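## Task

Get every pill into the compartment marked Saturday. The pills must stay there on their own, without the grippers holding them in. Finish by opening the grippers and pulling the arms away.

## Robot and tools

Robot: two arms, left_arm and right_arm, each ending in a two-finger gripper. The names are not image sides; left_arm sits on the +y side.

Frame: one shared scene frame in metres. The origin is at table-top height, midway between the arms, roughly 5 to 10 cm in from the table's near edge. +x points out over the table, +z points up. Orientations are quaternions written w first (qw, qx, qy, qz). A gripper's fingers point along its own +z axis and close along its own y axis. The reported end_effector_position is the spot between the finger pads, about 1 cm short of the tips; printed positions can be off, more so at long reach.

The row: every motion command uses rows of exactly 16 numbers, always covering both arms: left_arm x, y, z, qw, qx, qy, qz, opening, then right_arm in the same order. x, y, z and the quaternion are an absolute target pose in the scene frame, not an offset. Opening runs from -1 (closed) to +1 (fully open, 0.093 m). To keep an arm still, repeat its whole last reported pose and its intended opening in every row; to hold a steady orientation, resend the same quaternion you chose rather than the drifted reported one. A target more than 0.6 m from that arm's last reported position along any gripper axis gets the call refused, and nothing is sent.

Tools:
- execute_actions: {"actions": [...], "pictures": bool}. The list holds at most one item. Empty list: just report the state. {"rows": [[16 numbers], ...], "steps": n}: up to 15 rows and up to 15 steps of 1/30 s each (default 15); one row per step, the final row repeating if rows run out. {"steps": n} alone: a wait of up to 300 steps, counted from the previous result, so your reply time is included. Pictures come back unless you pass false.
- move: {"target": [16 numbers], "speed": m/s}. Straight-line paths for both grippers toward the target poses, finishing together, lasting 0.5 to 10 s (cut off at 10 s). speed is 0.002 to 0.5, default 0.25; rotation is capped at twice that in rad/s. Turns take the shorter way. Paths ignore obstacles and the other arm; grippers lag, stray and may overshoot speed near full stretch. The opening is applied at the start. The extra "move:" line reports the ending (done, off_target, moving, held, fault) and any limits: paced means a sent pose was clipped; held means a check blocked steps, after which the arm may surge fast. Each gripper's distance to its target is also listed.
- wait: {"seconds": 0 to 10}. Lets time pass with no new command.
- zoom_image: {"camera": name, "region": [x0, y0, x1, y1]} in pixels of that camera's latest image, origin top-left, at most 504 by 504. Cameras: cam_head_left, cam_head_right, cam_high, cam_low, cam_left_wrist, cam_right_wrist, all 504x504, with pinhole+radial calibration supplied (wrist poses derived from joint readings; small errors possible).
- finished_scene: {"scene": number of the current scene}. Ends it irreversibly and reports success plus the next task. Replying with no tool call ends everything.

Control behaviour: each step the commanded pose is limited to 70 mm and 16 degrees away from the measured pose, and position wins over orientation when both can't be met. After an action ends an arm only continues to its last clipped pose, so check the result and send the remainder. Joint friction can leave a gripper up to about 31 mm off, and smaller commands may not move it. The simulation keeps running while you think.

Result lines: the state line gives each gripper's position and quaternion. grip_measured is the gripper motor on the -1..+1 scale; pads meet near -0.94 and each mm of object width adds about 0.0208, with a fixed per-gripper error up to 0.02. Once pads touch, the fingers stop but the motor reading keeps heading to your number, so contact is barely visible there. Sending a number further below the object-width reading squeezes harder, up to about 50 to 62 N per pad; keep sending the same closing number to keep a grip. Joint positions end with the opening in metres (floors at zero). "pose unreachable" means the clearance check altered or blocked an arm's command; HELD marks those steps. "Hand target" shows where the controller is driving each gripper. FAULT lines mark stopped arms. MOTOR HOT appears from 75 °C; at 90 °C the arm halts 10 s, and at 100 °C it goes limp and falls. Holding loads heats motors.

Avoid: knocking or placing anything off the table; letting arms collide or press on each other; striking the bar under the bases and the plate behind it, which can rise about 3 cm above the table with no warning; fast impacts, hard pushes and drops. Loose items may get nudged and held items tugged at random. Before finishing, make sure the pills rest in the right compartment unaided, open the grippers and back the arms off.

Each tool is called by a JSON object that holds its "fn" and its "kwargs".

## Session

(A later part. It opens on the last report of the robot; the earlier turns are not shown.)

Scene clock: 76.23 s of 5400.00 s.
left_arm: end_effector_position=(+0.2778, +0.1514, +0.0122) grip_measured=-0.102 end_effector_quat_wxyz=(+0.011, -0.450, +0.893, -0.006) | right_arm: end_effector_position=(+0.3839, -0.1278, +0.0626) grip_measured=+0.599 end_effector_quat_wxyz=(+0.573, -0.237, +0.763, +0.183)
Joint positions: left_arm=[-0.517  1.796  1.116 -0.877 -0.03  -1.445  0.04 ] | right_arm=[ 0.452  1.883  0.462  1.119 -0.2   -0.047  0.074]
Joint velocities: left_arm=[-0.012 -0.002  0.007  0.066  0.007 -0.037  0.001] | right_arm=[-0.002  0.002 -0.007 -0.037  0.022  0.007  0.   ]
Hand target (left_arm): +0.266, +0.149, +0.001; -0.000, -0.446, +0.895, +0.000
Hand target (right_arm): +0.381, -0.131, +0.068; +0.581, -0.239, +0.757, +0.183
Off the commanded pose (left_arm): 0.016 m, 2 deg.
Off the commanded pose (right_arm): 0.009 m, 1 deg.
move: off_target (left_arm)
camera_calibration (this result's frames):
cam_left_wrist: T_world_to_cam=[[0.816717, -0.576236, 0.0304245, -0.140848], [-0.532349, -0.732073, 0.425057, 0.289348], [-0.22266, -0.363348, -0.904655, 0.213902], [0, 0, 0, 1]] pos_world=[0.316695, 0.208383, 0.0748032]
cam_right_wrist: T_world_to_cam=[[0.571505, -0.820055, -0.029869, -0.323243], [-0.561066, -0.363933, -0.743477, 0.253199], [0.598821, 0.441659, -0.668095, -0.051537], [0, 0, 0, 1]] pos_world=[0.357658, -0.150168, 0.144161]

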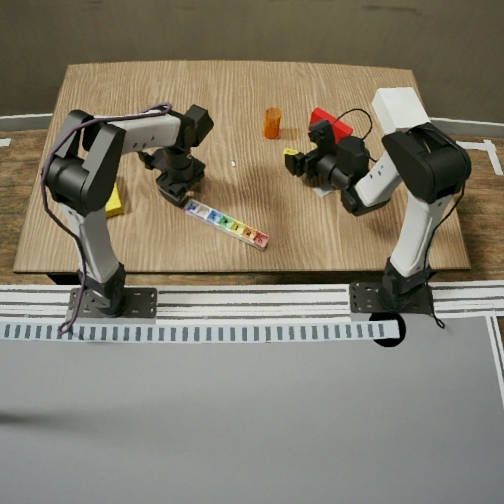

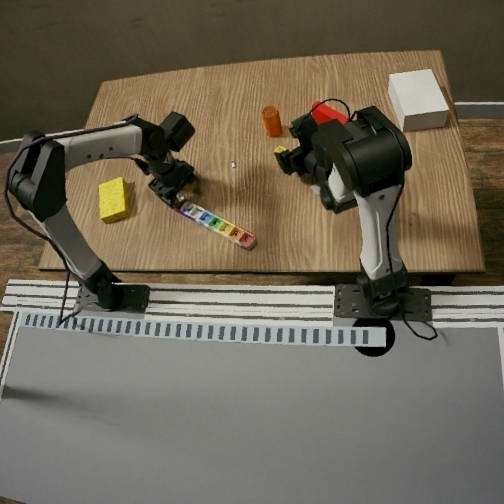

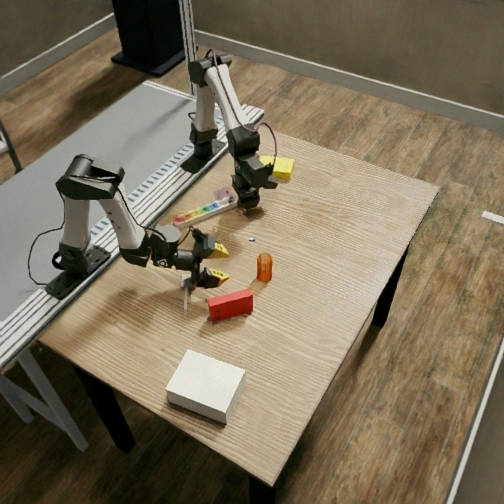

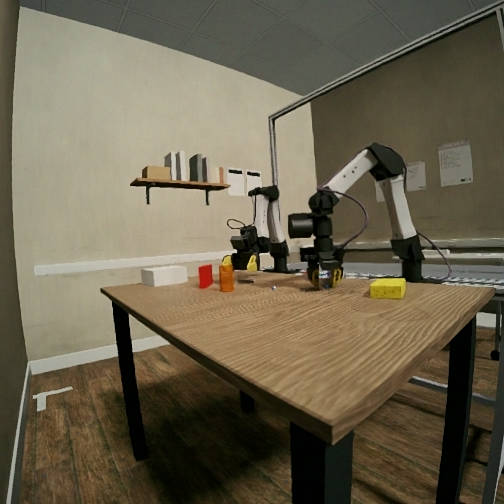

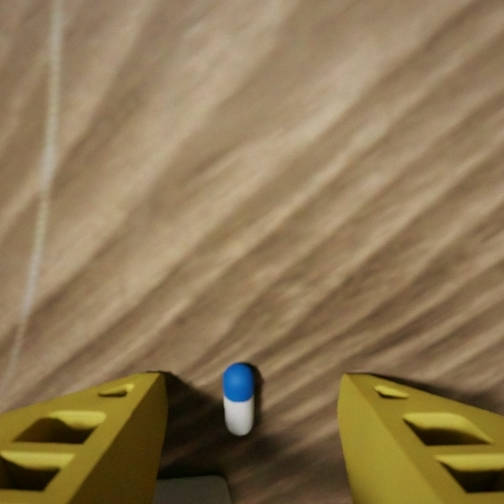

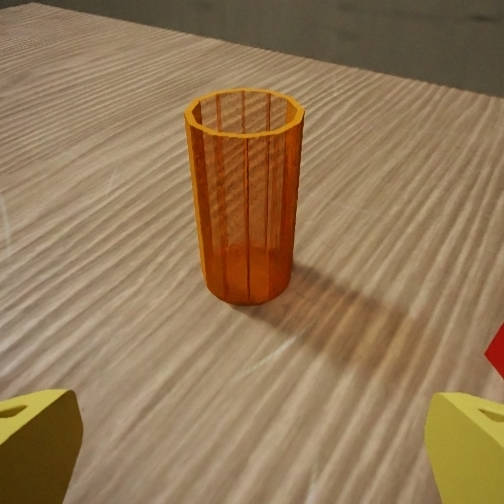

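{"fn": "move", "kwargs": {"target": [0.266,0.149,-0.002,0,-0.446,0.895,0,-0.9,0.25,-0.28,0.2,0.581,-0.239,0.757,0.183,0.6]}}

{"fn": "move", "kwargs": {"target": [0.27,0.145,0.07,0,-0.446,0.895,0,-0.9,0.25,-0.28,0.2,0.581,-0.239,0.757,0.183,0.6], "speed": 0.1}}

{"fn": "move", "kwargs": {"target": [0.232,0.118,0.045,0,-0.446,0.895,0,-0.9,0.25,-0.28,0.2,0.581,-0.239,0.757,0.183,0.6], "speed": 0.06}}

Scene clock: 79.10 s of 5400.00 s.
left_arm: end_effector_position=(+0.2773, +0.1517, +0.0121) grip_measured=-0.891 end_effector_quat_wxyz=(+0.011, -0.450, +0.893, -0.005) | right_arm: end_effector_position=(+0.2491, -0.2783, +0.1912) grip_measured=+0.599 end_effector_quat_wxyz=(+0.580, -0.234, +0.757, +0.186)
Joint positions: left_arm=[-0.517  1.795  1.114 -0.877 -0.031 -1.445  0.002] | right_arm=[-0.333  0.611  0.398 -0.266 -0.938 -0.379  0.074]
Joint velocities: left_arm=[ 0.017 -0.012  0.002 -0.007 -0.007  0.11  -0.001] | right_arm=[-0.012 -0.012  0.007 -0.066 -0.007 -0.066  0.   ]
Hand target (left_arm): +0.266, +0.149, -0.001; -0.000, -0.446, +0.895, +0.001
Hand target (right_arm): +0.252, -0.280, +0.198; +0.582, -0.237, +0.756, +0.185
Off the commanded pose (left_arm): 0.018 m, 2 deg.
Off the commanded pose (right_arm): 0.009 m, 1 deg.
move: off_target (left_arm)
camera_calibration (this result's frames):
cam_left_wrist: T_world_to_cam=[[0.816728, -0.576261, 0.029627, -0.140271], [-0.53215, -0.73237, 0.424795, 0.289386], [-0.223095, -0.362708, -0.904805, 0.213842], [0, 0, 0, 1]] pos_world=[0.316267, 0.208667, 0.0747114]
cam_right_wrist: T_world_to_cam=[[0.571047, -0.820262, -0.032808, -0.365154], [-0.550683, -0.353121, -0.756342, 0.221388], [0.608813, 0.449974, -0.653353, 0.178603], [0, 0, 0, 1]] pos_world=[0.221698, -0.301711, 0.272156]

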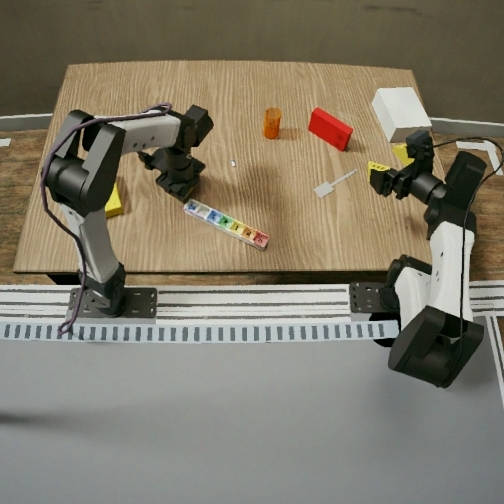

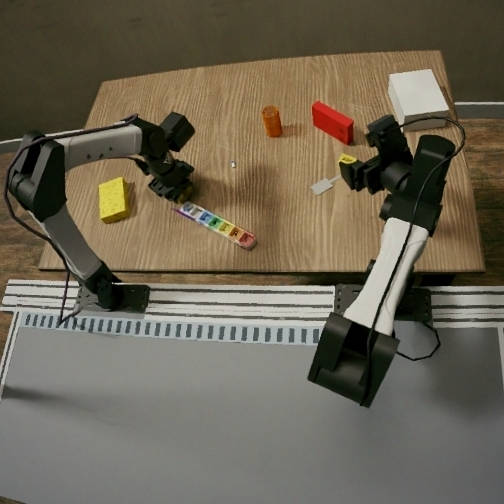

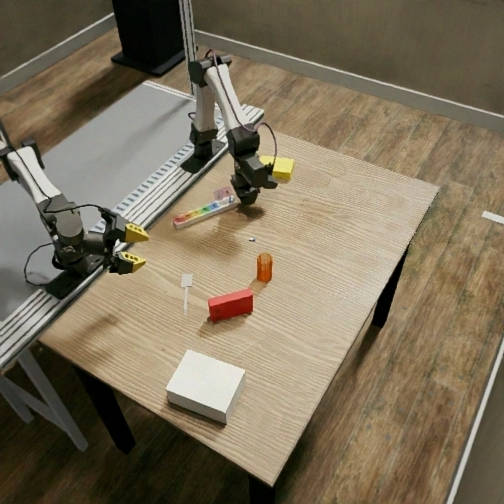

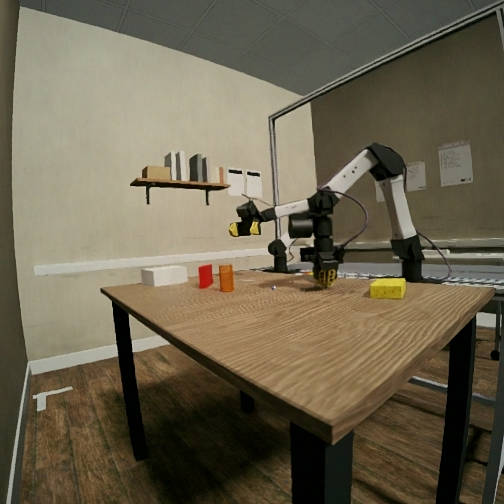

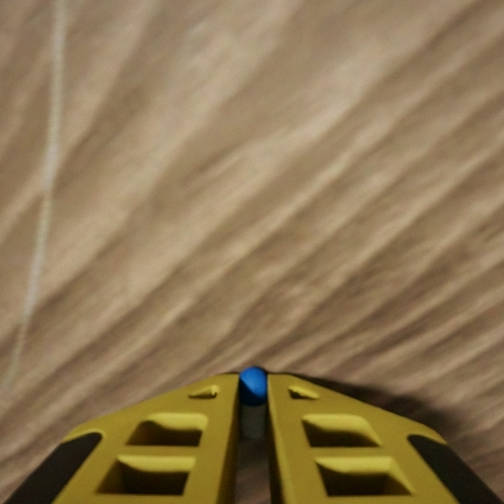

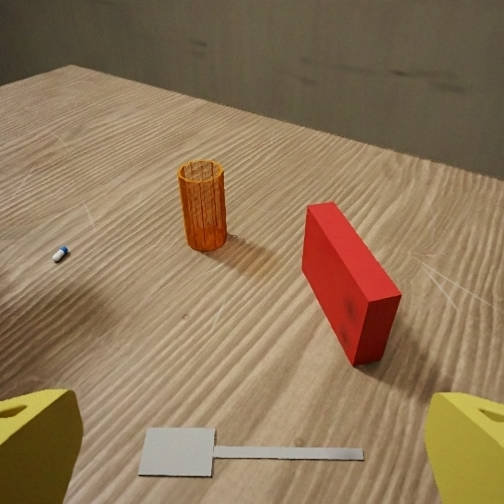

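Scene clock: 80.33 s of 5400.00 s.
left_arm: end_effector_position=(+0.2729, +0.1502, +0.0658) grip_measured=-0.891 end_effector_quat_wxyz=(+0.005, -0.448, +0.894, +0.002) | right_arm: end_effector_position=(+0.2473, -0.2776, +0.1912) grip_measured=+0.599 end_effector_quat_wxyz=(+0.575, -0.236, +0.761, +0.187)
Joint positions: left_arm=[-0.531  1.735  1.267 -1.11  -0.029 -1.454  0.002] | right_arm=[-0.333  0.611  0.412 -0.301 -0.938 -0.394  0.074]
Joint velocities: left_arm=[-0.012 -0.007 -0.022  0.066 -0.037 -0.037 -0.001] | right_arm=[ 0.007  0.017 -0.007  0.007 -0.051 -0.037 -0.   ]
Hand target (left_arm): +0.270, +0.145, +0.070; -0.000, -0.446, +0.895, -0.000
Hand target (right_arm): +0.250, -0.280, +0.200; +0.581, -0.239, +0.757, +0.183
Off the commanded pose (left_arm): 0.007 m, 1 deg.
Off the commanded pose (right_arm): 0.009 m, 1 deg.
move: done
camera_calibration (this result's frames):
cam_left_wrist: T_world_to_cam=[[0.814, -0.580779, 0.0100086, -0.136388], [-0.528384, -0.733188, 0.428073, 0.261928], [-0.241277, -0.353739, -0.903689, 0.264483], [0, 0, 0, 1]] pos_world=[0.313232, 0.206389, 0.128251]
cam_right_wrist: T_world_to_cam=[[0.574002, -0.818033, -0.0366461, -0.362954], [-0.558188, -0.358144, -0.748437, 0.219627], [0.599122, 0.45006, -0.662192, 0.183471], [0, 0, 0, 1]] pos_world=[0.221008, -0.300823, 0.272569]

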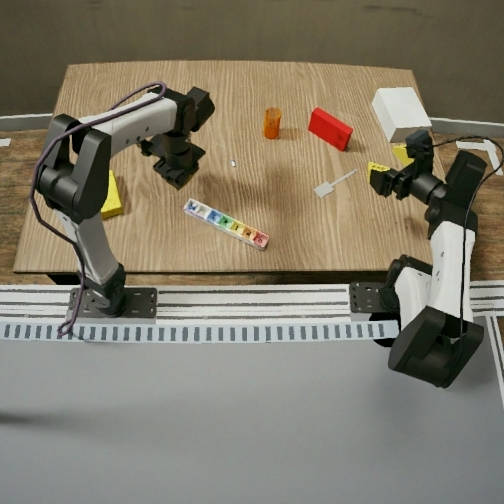

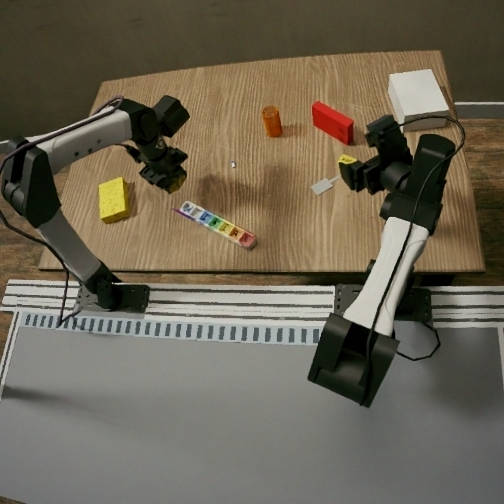

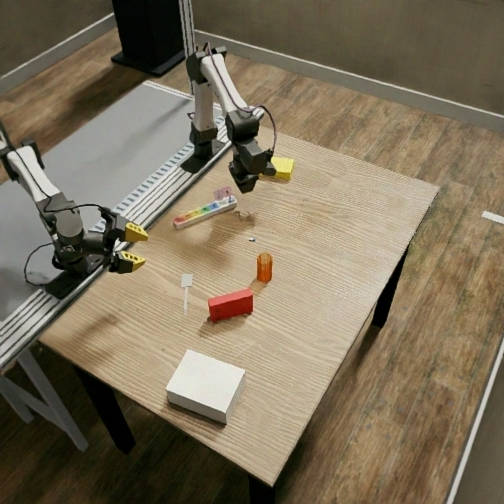

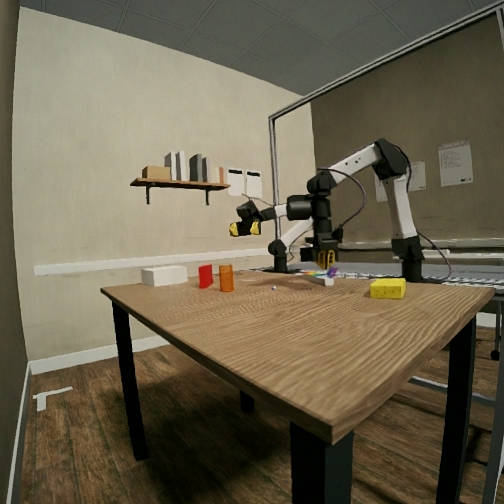

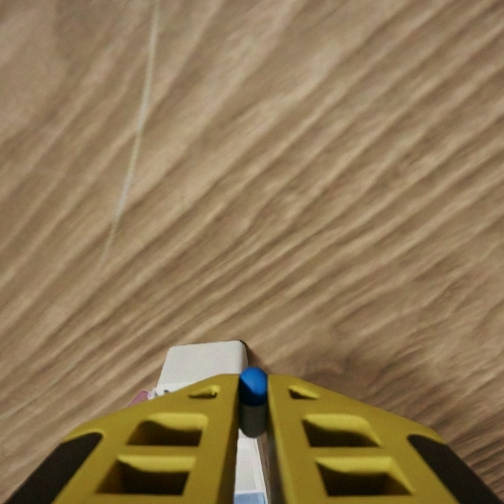

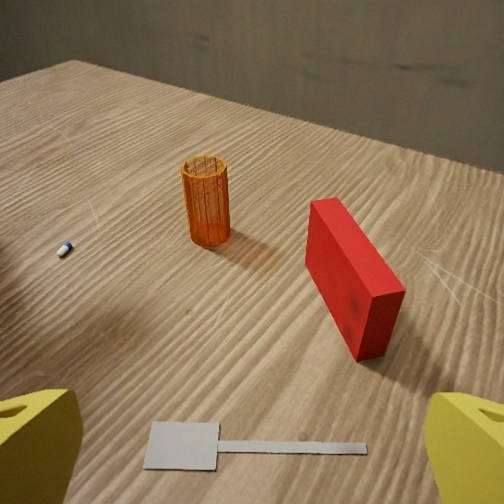

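Scene clock: 81.67 s of 5400.00 s.
left_arm: end_effector_position=(+0.2381, +0.1197, +0.0494) grip_measured=-0.891 end_effector_quat_wxyz=(+0.003, -0.446, +0.895, +0.003) | right_arm: end_effector_position=(+0.2473, -0.2776, +0.1912) grip_measured=+0.599 end_effector_quat_wxyz=(+0.575, -0.236, +0.761, +0.187)
Joint positions: left_arm=[-0.676  1.713  1.171 -1.044 -0.025 -1.596  0.002] | right_arm=[-0.333  0.611  0.412 -0.301 -0.938 -0.394  0.074]
Joint velocities: left_arm=[ 0.012 -0.032  0.002  0.051 -0.022 -0.007 -0.   ] | right_arm=[-0.017 -0.007 -0.012  0.022 -0.081 -0.037 -0.001]
Hand target (left_arm): +0.232, +0.118, +0.045; -0.001, -0.446, +0.895, +0.001
Hand target (right_arm): +0.250, -0.280, +0.200; +0.581, -0.239, +0.756, +0.183
Off the commanded pose (left_arm): 0.008 m, 1 deg.
Off the commanded pose (right_arm): 0.009 m, 1 deg.
move: done
camera_calibration (this result's frames):
cam_left_wrist: T_world_to_cam=[[0.811981, -0.583641, 0.00711428, -0.124679], [-0.529286, -0.731112, 0.430502, 0.228041], [-0.246057, -0.353325, -0.902562, 0.231528], [0, 0, 0, 1]] pos_world=[0.278905, 0.17576, 0.111683]
cam_right_wrist: T_world_to_cam=[[0.574002, -0.818033, -0.0366461, -0.362954], [-0.558188, -0.358144, -0.748437, 0.219627], [0.599122, 0.45006, -0.662192, 0.183471], [0, 0, 0, 1]] pos_world=[0.221008, -0.300823, 0.272569]

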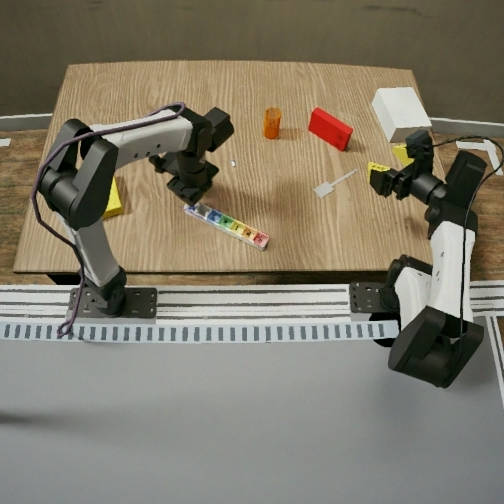

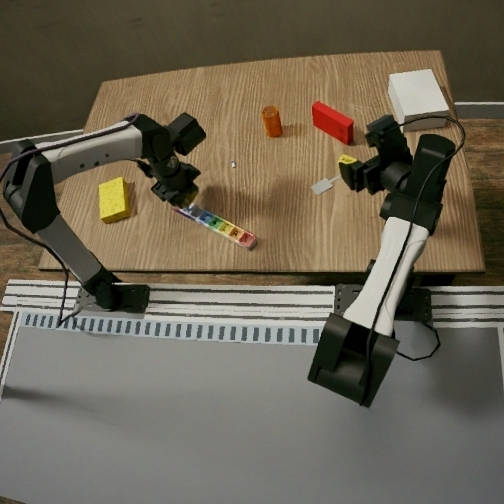

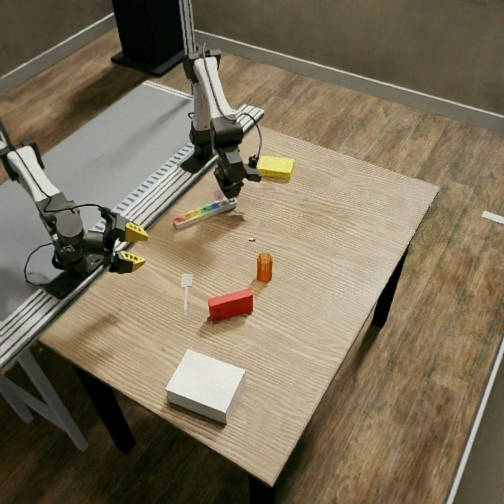

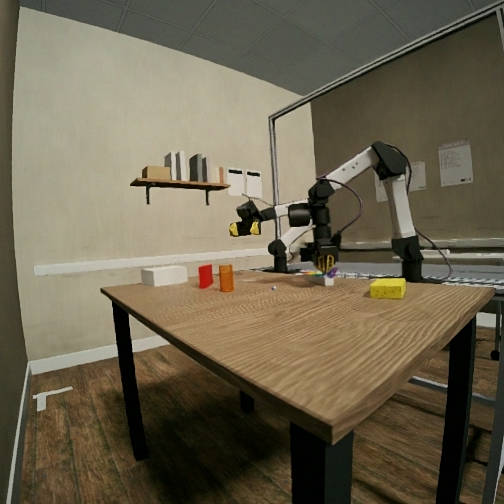

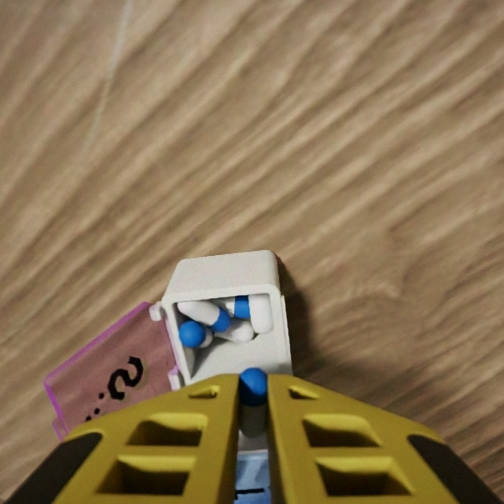

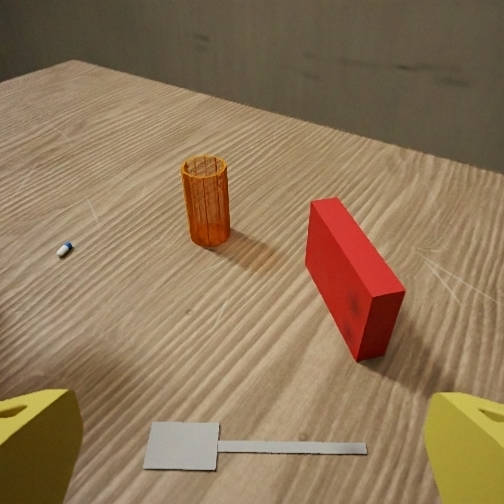

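{"fn": "move", "kwargs": {"target": [0.229,0.126,0.032,0,-0.446,0.895,0,-0.9,0.25,-0.28,0.2,0.581,-0.239,0.757,0.183,0.6], "speed": 0.03}}

Scene clock: 83.30 s of 5400.00 s.
left_arm: end_effector_position=(+0.2320, +0.1243, +0.0365) grip_measured=-0.891 end_effector_quat_wxyz=(+0.004, -0.447, +0.895, +0.003) | right_arm: end_effector_position=(+0.2473, -0.2776, +0.1912) grip_measured=+0.599 end_effector_quat_wxyz=(+0.575, -0.236, +0.761, +0.187)
Joint positions: left_arm=[-0.676  1.699  1.102 -0.987 -0.025 -1.598  0.002] | right_arm=[-0.333  0.611  0.412 -0.301 -0.938 -0.394  0.074]
Joint velocities: left_arm=[-0.007 -0.007 -0.002  0.022 -0.022 -0.022 -0.   ] | right_arm=[-0.032 -0.007 -0.007  0.007  0.022 -0.022  0.001]
Hand target (left_arm): +0.229, +0.126, +0.032; +0.000, -0.446, +0.895, +0.000
Hand target (right_arm): +0.250, -0.280, +0.200; +0.581, -0.239, +0.756, +0.183
Off the commanded pose (left_arm): 0.006 m, 1 deg.
Off the commanded pose (right_arm): 0.009 m, 1 deg.
move: done
camera_calibration (this result's frames):
cam_left_wrist: T_world_to_cam=[[0.813095, -0.582078, 0.00789313, -0.117369], [-0.528145, -0.731919, 0.43053, 0.233559], [-0.244825, -0.354231, -0.902542, 0.219824], [0, 0, 0, 1]] pos_world=[0.272603, 0.180497, 0.0987719]
cam_right_wrist: T_world_to_cam=[[0.574002, -0.818033, -0.0366461, -0.362954], [-0.558188, -0.358144, -0.748437, 0.219627], [0.599122, 0.45006, -0.662192, 0.183471], [0, 0, 0, 1]] pos_world=[0.221008, -0.300823, 0.272569]

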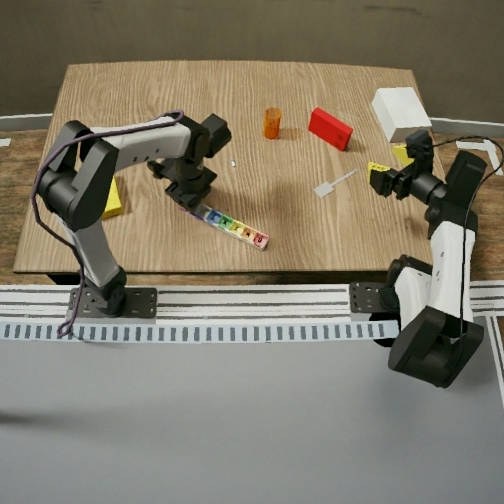

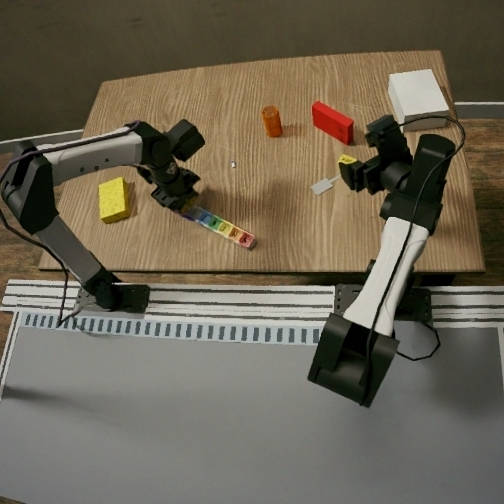

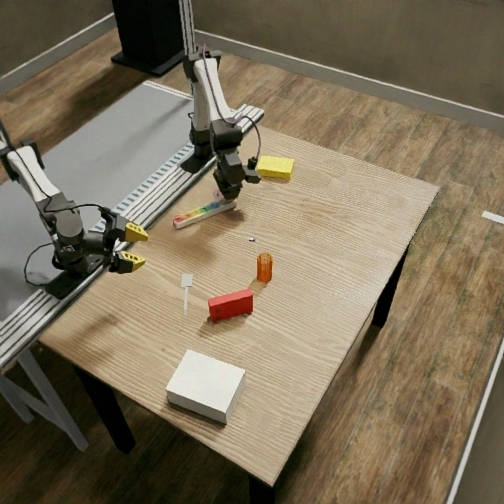

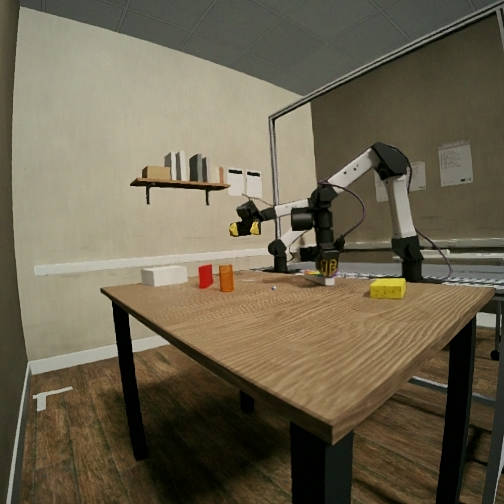

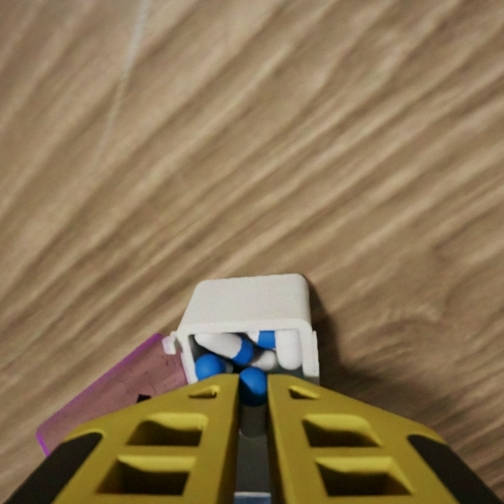

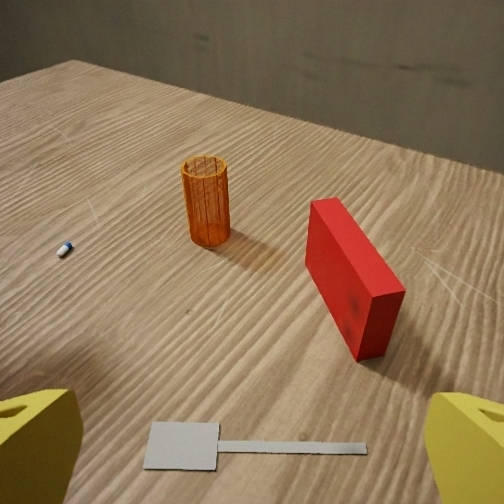

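Nudge away from Friday a few mm.

{"fn": "move", "kwargs": {"target": [0.236,0.134,0.032,0,-0.446,0.895,0,-0.9,0.25,-0.28,0.2,0.581,-0.239,0.757,0.183,0.6], "speed": 0.02}}

Scene clock: 84.50 s of 5400.00 s.
left_arm: end_effector_position=(+0.2382, +0.1305, +0.0364) grip_measured=-0.891 end_effector_quat_wxyz=(+0.004, -0.447, +0.894, +0.001) | right_arm: end_effector_position=(+0.2473, -0.2776, +0.1912) grip_measured=+0.599 end_effector_quat_wxyz=(+0.575, -0.236, +0.761, +0.187)
Joint positions: left_arm=[-0.646  1.699  1.102 -0.982 -0.025 -1.569  0.002] | right_arm=[-0.333  0.611  0.412 -0.301 -0.938 -0.394  0.074]
Joint velocities: left_arm=[ 0.017  0.027 -0.002  0.022  0.037 -0.007  0.001] | right_arm=[-0.007 -0.002 -0.007  0.007 -0.037  0.022 -0.   ]
Hand target (left_arm): +0.236, +0.134, +0.032; +0.000, -0.446, +0.895, +0.000
Hand target (right_arm): +0.250, -0.280, +0.200; +0.581, -0.239, +0.756, +0.183
Off the commanded pose (left_arm): 0.006 m, 1 deg.
Off the commanded pose (right_arm): 0.009 m, 1 deg.
move: done
camera_calibration (this result's frames):
cam_left_wrist: T_world_to_cam=[[0.813551, -0.581359, 0.0124648, -0.11921], [-0.529005, -0.731048, 0.430956, 0.241579], [-0.241428, -0.357199, -0.902287, 0.22301], [0, 0, 0, 1]] pos_world=[0.278621, 0.186961, 0.0985951]
cam_right_wrist: T_world_to_cam=[[0.574002, -0.818033, -0.0366461, -0.362954], [-0.558188, -0.358144, -0.748437, 0.219627], [0.599122, 0.45006, -0.662192, 0.183471], [0, 0, 0, 1]] pos_world=[0.221008, -0.300823, 0.272569]

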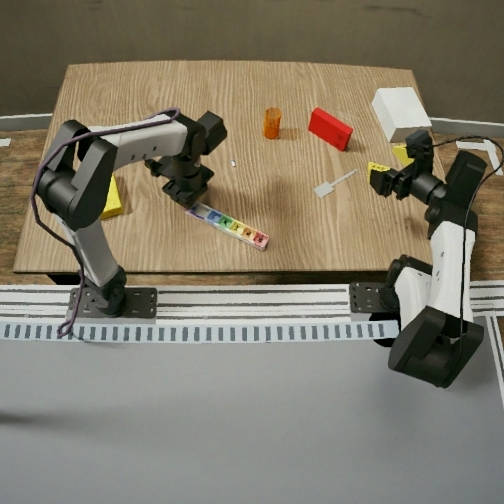

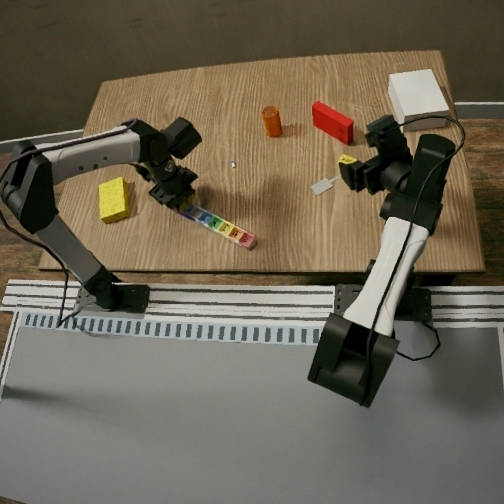

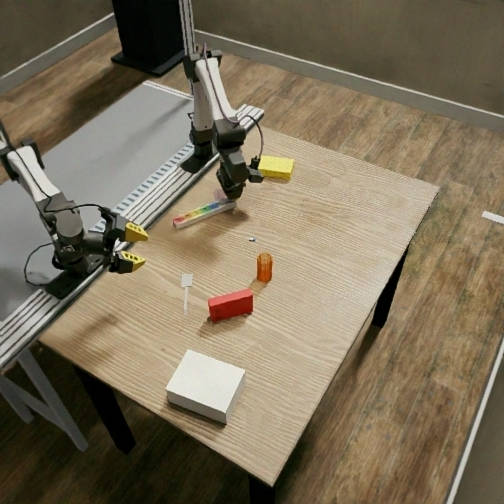

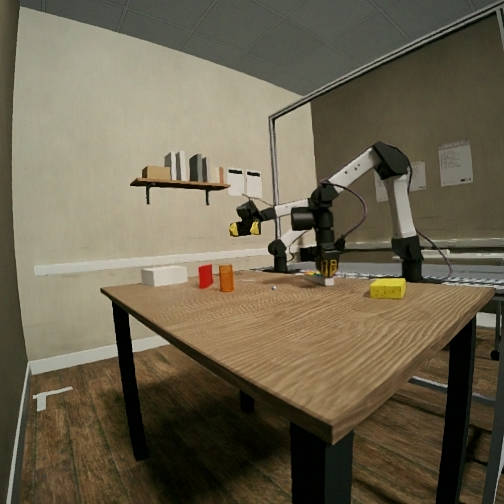

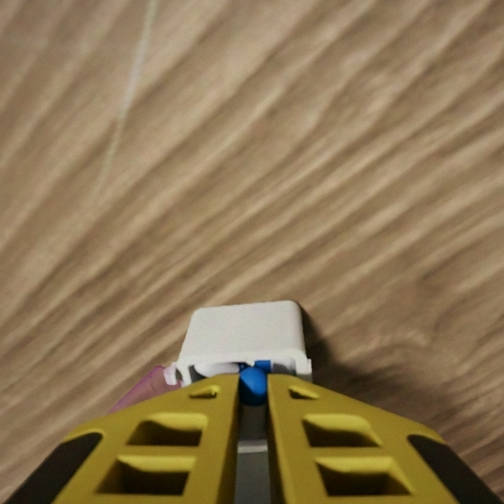

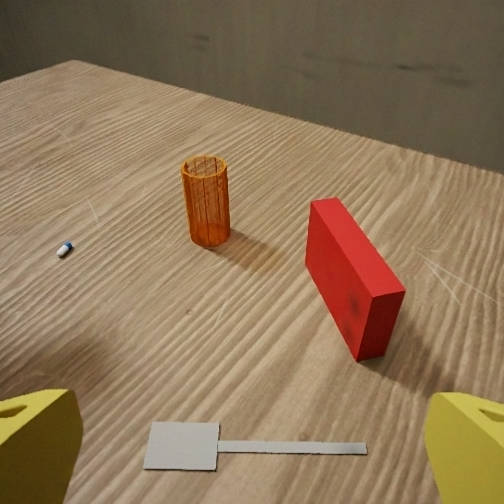

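{"fn": "move", "kwargs": {"target": [0.236,0.134,0.032,0,-0.446,0.895,0,-0.68,0.25,-0.28,0.2,0.581,-0.239,0.757,0.183,0.6]}}

{"fn": "move", "kwargs": {"target": [0.24,0.13,0.08,0,-0.446,0.895,0,-0.68,0.25,-0.28,0.2,0.581,-0.239,0.757,0.183,0.6], "speed": 0.1}}

{"fn": "move", "kwargs": {"target": [0.37,0.022,0.05,0,-0.174,0.985,0,-0.1,0.25,-0.28,0.2,0.581,-0.239,0.757,0.183,0.6], "speed": 0.2}}

Scene clock: 85.90 s of 5400.00 s.
left_arm: end_effector_position=(+0.2383, +0.1305, +0.0364) grip_measured=-0.682 end_effector_quat_wxyz=(+0.005, -0.446, +0.895, +0.000) | right_arm: end_effector_position=(+0.2473, -0.2776, +0.1912) grip_measured=+0.599 end_effector_quat_wxyz=(+0.575, -0.236, +0.761, +0.187)
Joint positions: left_arm=[-0.646  1.699  1.102 -0.981 -0.025 -1.566  0.012] | right_arm=[-0.333  0.611  0.412 -0.301 -0.938 -0.394  0.074]
Joint velocities: left_arm=[-0.012 -0.032 -0.002  0.022  0.007  0.022 -0.   ] | right_arm=[ 0.012 -0.002  0.002 -0.037  0.022 -0.022  0.   ]
Hand target (left_arm): +0.236, +0.134, +0.032; +0.000, -0.446, +0.895, +0.000
Hand target (right_arm): +0.250, -0.280, +0.200; +0.581, -0.239, +0.756, +0.183
Off the commanded pose (left_arm): 0.006 m, 1 deg.
Off the commanded pose (right_arm): 0.009 m, 1 deg.
move: done
camera_calibration (this result's frames):
cam_left_wrist: T_world_to_cam=[[0.812219, -0.583212, 0.012827, -0.118757], [-0.530799, -0.729747, 0.430954, 0.241836], [-0.241977, -0.356837, -0.902283, 0.223092], [0, 0, 0, 1]] pos_world=[0.278806, 0.186826, 0.0985954]
cam_right_wrist: T_world_to_cam=[[0.574002, -0.818033, -0.0366461, -0.362954], [-0.558188, -0.358144, -0.748437, 0.219627], [0.599122, 0.45006, -0.662192, 0.183471], [0, 0, 0, 1]] pos_world=[0.221008, -0.300823, 0.272569]

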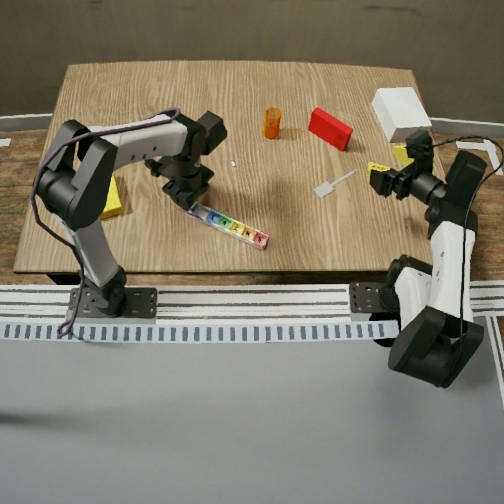

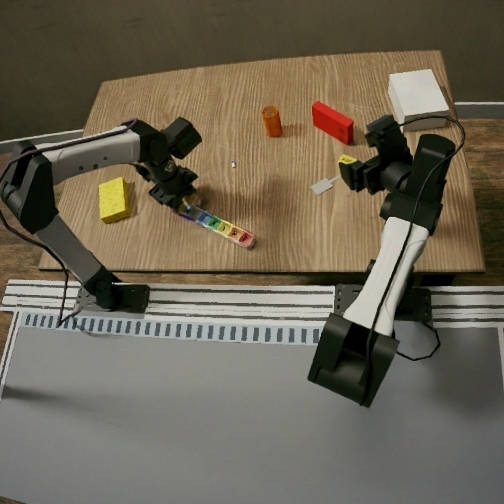

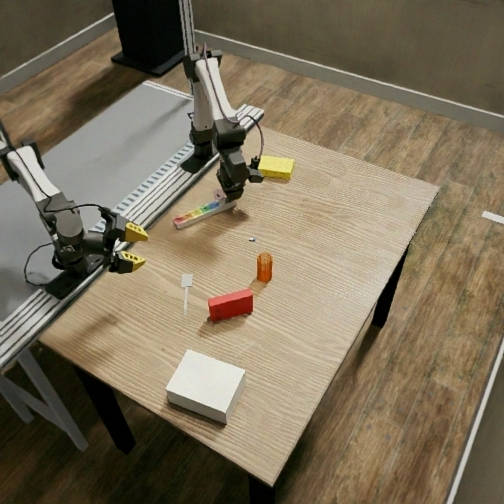

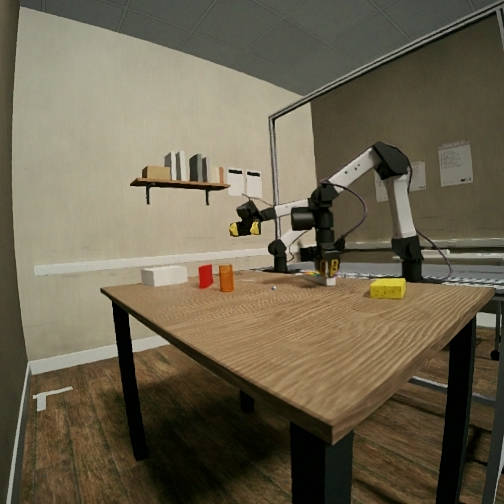

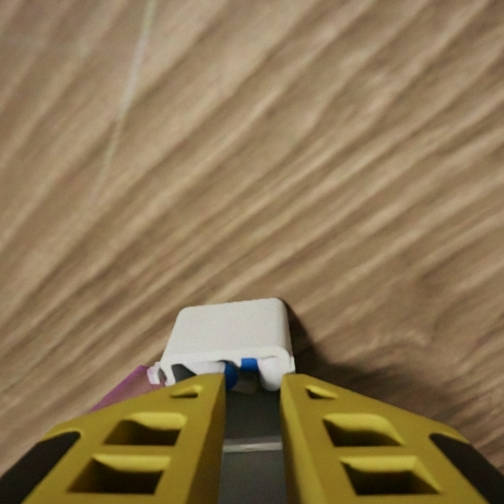

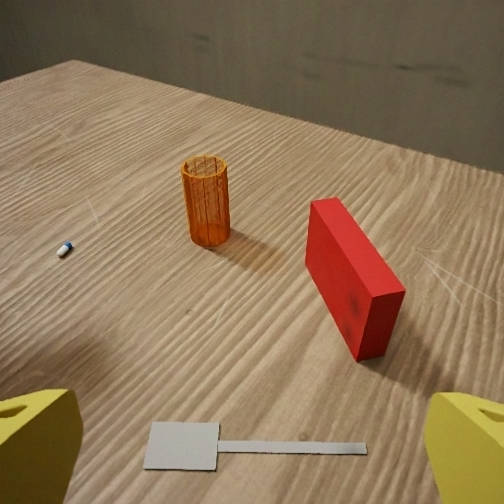

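Scene clock: 86.90 s of 5400.00 s.
left_arm: end_effector_position=(+0.2402, +0.1299, +0.0761) grip_measured=-0.682 end_effector_quat_wxyz=(+0.004, -0.446, +0.895, +0.001) | right_arm: end_effector_position=(+0.2473, -0.2776, +0.1912) grip_measured=+0.599 end_effector_quat_wxyz=(+0.575, -0.236, +0.761, +0.187)
Joint positions: left_arm=[-0.646  1.667  1.229 -1.142 -0.025 -1.566  0.012] | right_arm=[-0.333  0.611  0.412 -0.301 -0.938 -0.394  0.074]
Joint velocities: left_arm=[ 0.017  0.007  0.007 -0.007 -0.022 -0.022  0.001] | right_arm=[ 0.007  0.012  0.017 -0.037 -0.037 -0.037 -0.001]
Hand target (left_arm): +0.240, +0.130, +0.080; +0.000, -0.446, +0.895, -0.000
Hand target (right_arm): +0.250, -0.280, +0.200; +0.581, -0.239, +0.756, +0.183
Off the commanded pose (left_arm): 0.004 m, 1 deg.
Off the commanded pose (right_arm): 0.009 m, 1 deg.
move: done
camera_calibration (this result's frames):
cam_left_wrist: T_world_to_cam=[[0.812219, -0.58322, 0.0124456, -0.121124], [-0.530672, -0.729842, 0.430949, 0.225266], [-0.242255, -0.35663, -0.90229, 0.259221], [0, 0, 0, 1]] pos_world=[0.28072, 0.186213, 0.138322]
cam_right_wrist: T_world_to_cam=[[0.574002, -0.818033, -0.0366461, -0.362954], [-0.558188, -0.358144, -0.748437, 0.219627], [0.599122, 0.45006, -0.662192, 0.183471], [0, 0, 0, 1]] pos_world=[0.221008, -0.300823, 0.272569]

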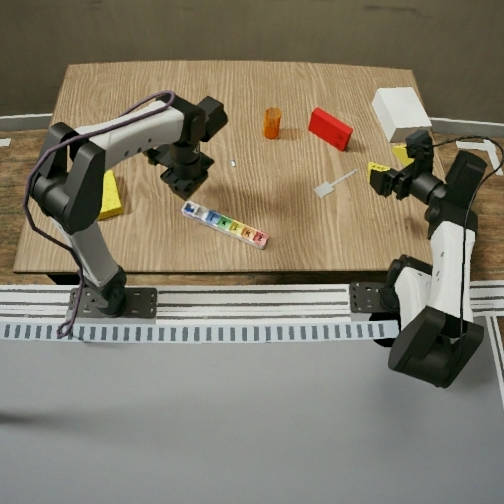

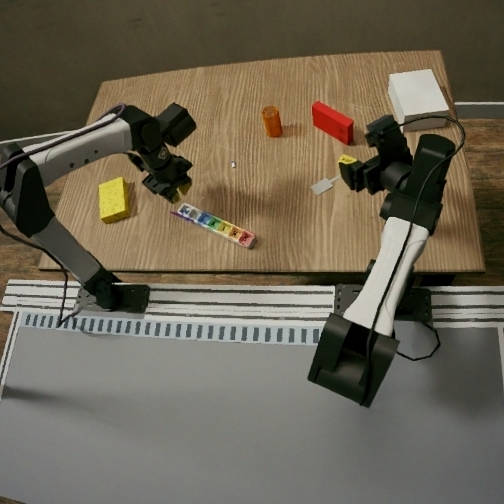

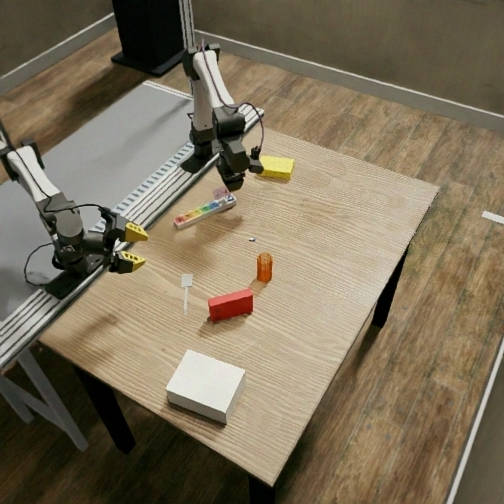

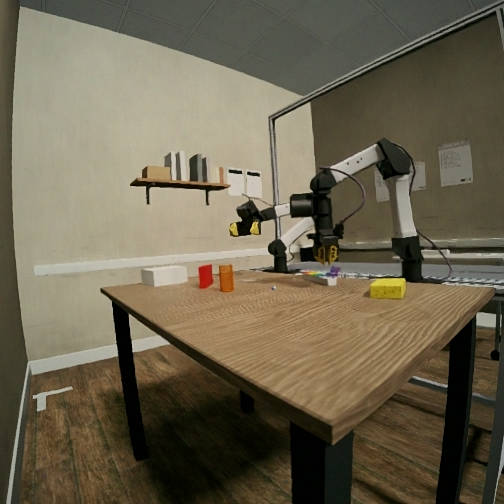

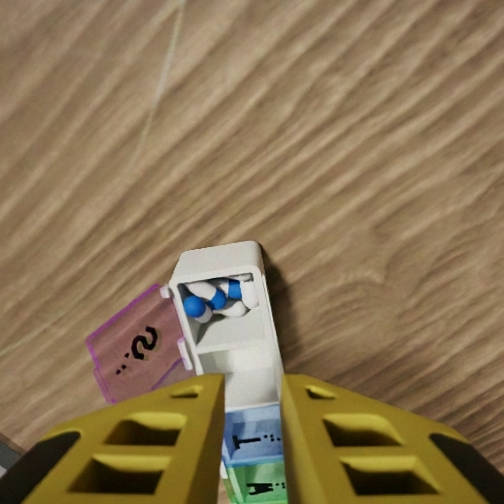

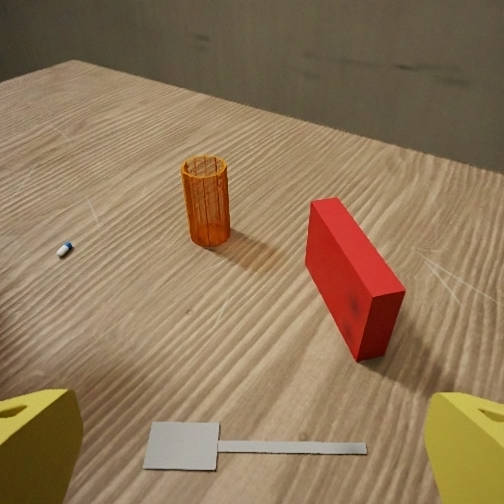

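Scene clock: 89.03 s of 5400.00 s.
left_arm: end_effector_position=(+0.3771, +0.0274, +0.0586) grip_measured=-0.102 end_effector_quat_wxyz=(+0.013, -0.185, +0.983, -0.008) | right_arm: end_effector_position=(+0.2473, -0.2776, +0.1912) grip_measured=+0.599 end_effector_quat_wxyz=(+0.575, -0.236, +0.761, +0.187)
Joint positions: left_arm=[-0.646  2.347  2.128 -1.335 -0.025 -1.012  0.04 ] | right_arm=[-0.333  0.611  0.412 -0.301 -0.938 -0.394  0.074]
Joint velocities: left_arm=[-0.012  0.007  0.002 -0.066 -0.037  0.037  0.001] | right_arm=[ 0.007  0.012  0.007 -0.037  0.081  0.051 -0.001]
Hand target (left_arm): +0.372, +0.023, +0.052; +0.000, -0.174, +0.985, -0.000
Hand target (right_arm): +0.250, -0.280, +0.200; +0.581, -0.239, +0.756, +0.183
Off the commanded pose (left_arm): 0.012 m, 2 deg.
Off the commanded pose (right_arm): 0.009 m, 1 deg.
move: off_target (left_arm)
camera_calibration (this result's frames):
cam_left_wrist: T_world_to_cam=[[0.383682, -0.922982, 0.0298604, -0.121976], [-0.843386, -0.337057, 0.41844, 0.338514], [-0.376148, -0.185732, -0.907753, 0.286151], [0, 0, 0, 1]] pos_world=[0.439934, 0.0546637, 0.121749]
cam_right_wrist: T_world_to_cam=[[0.574002, -0.818033, -0.0366461, -0.362954], [-0.558188, -0.358144, -0.748437, 0.219627], [0.599122, 0.45006, -0.662192, 0.183471], [0, 0, 0, 1]] pos_world=[0.221008, -0.300823, 0.272569]

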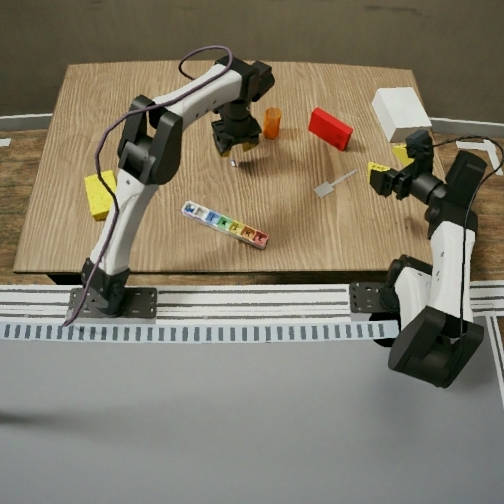

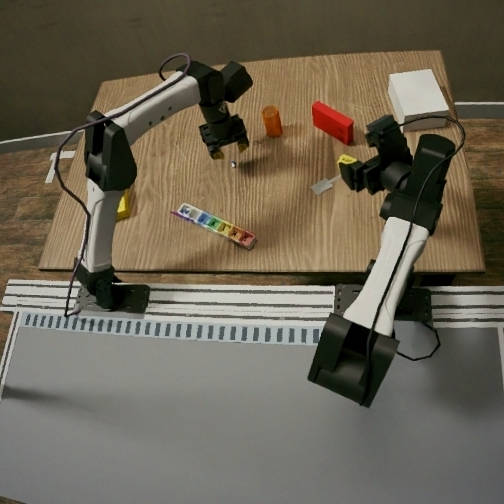

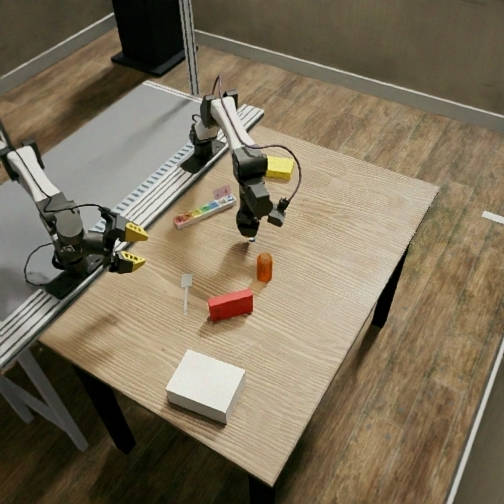

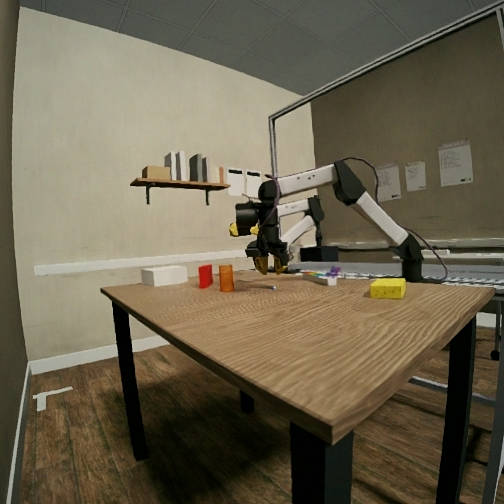

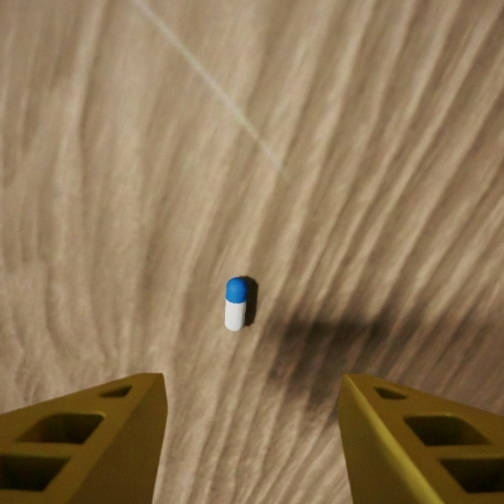

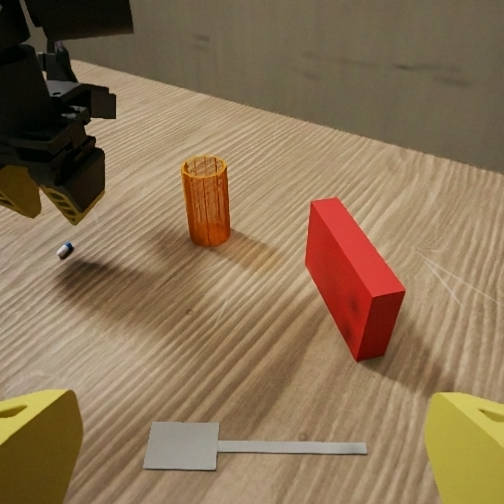

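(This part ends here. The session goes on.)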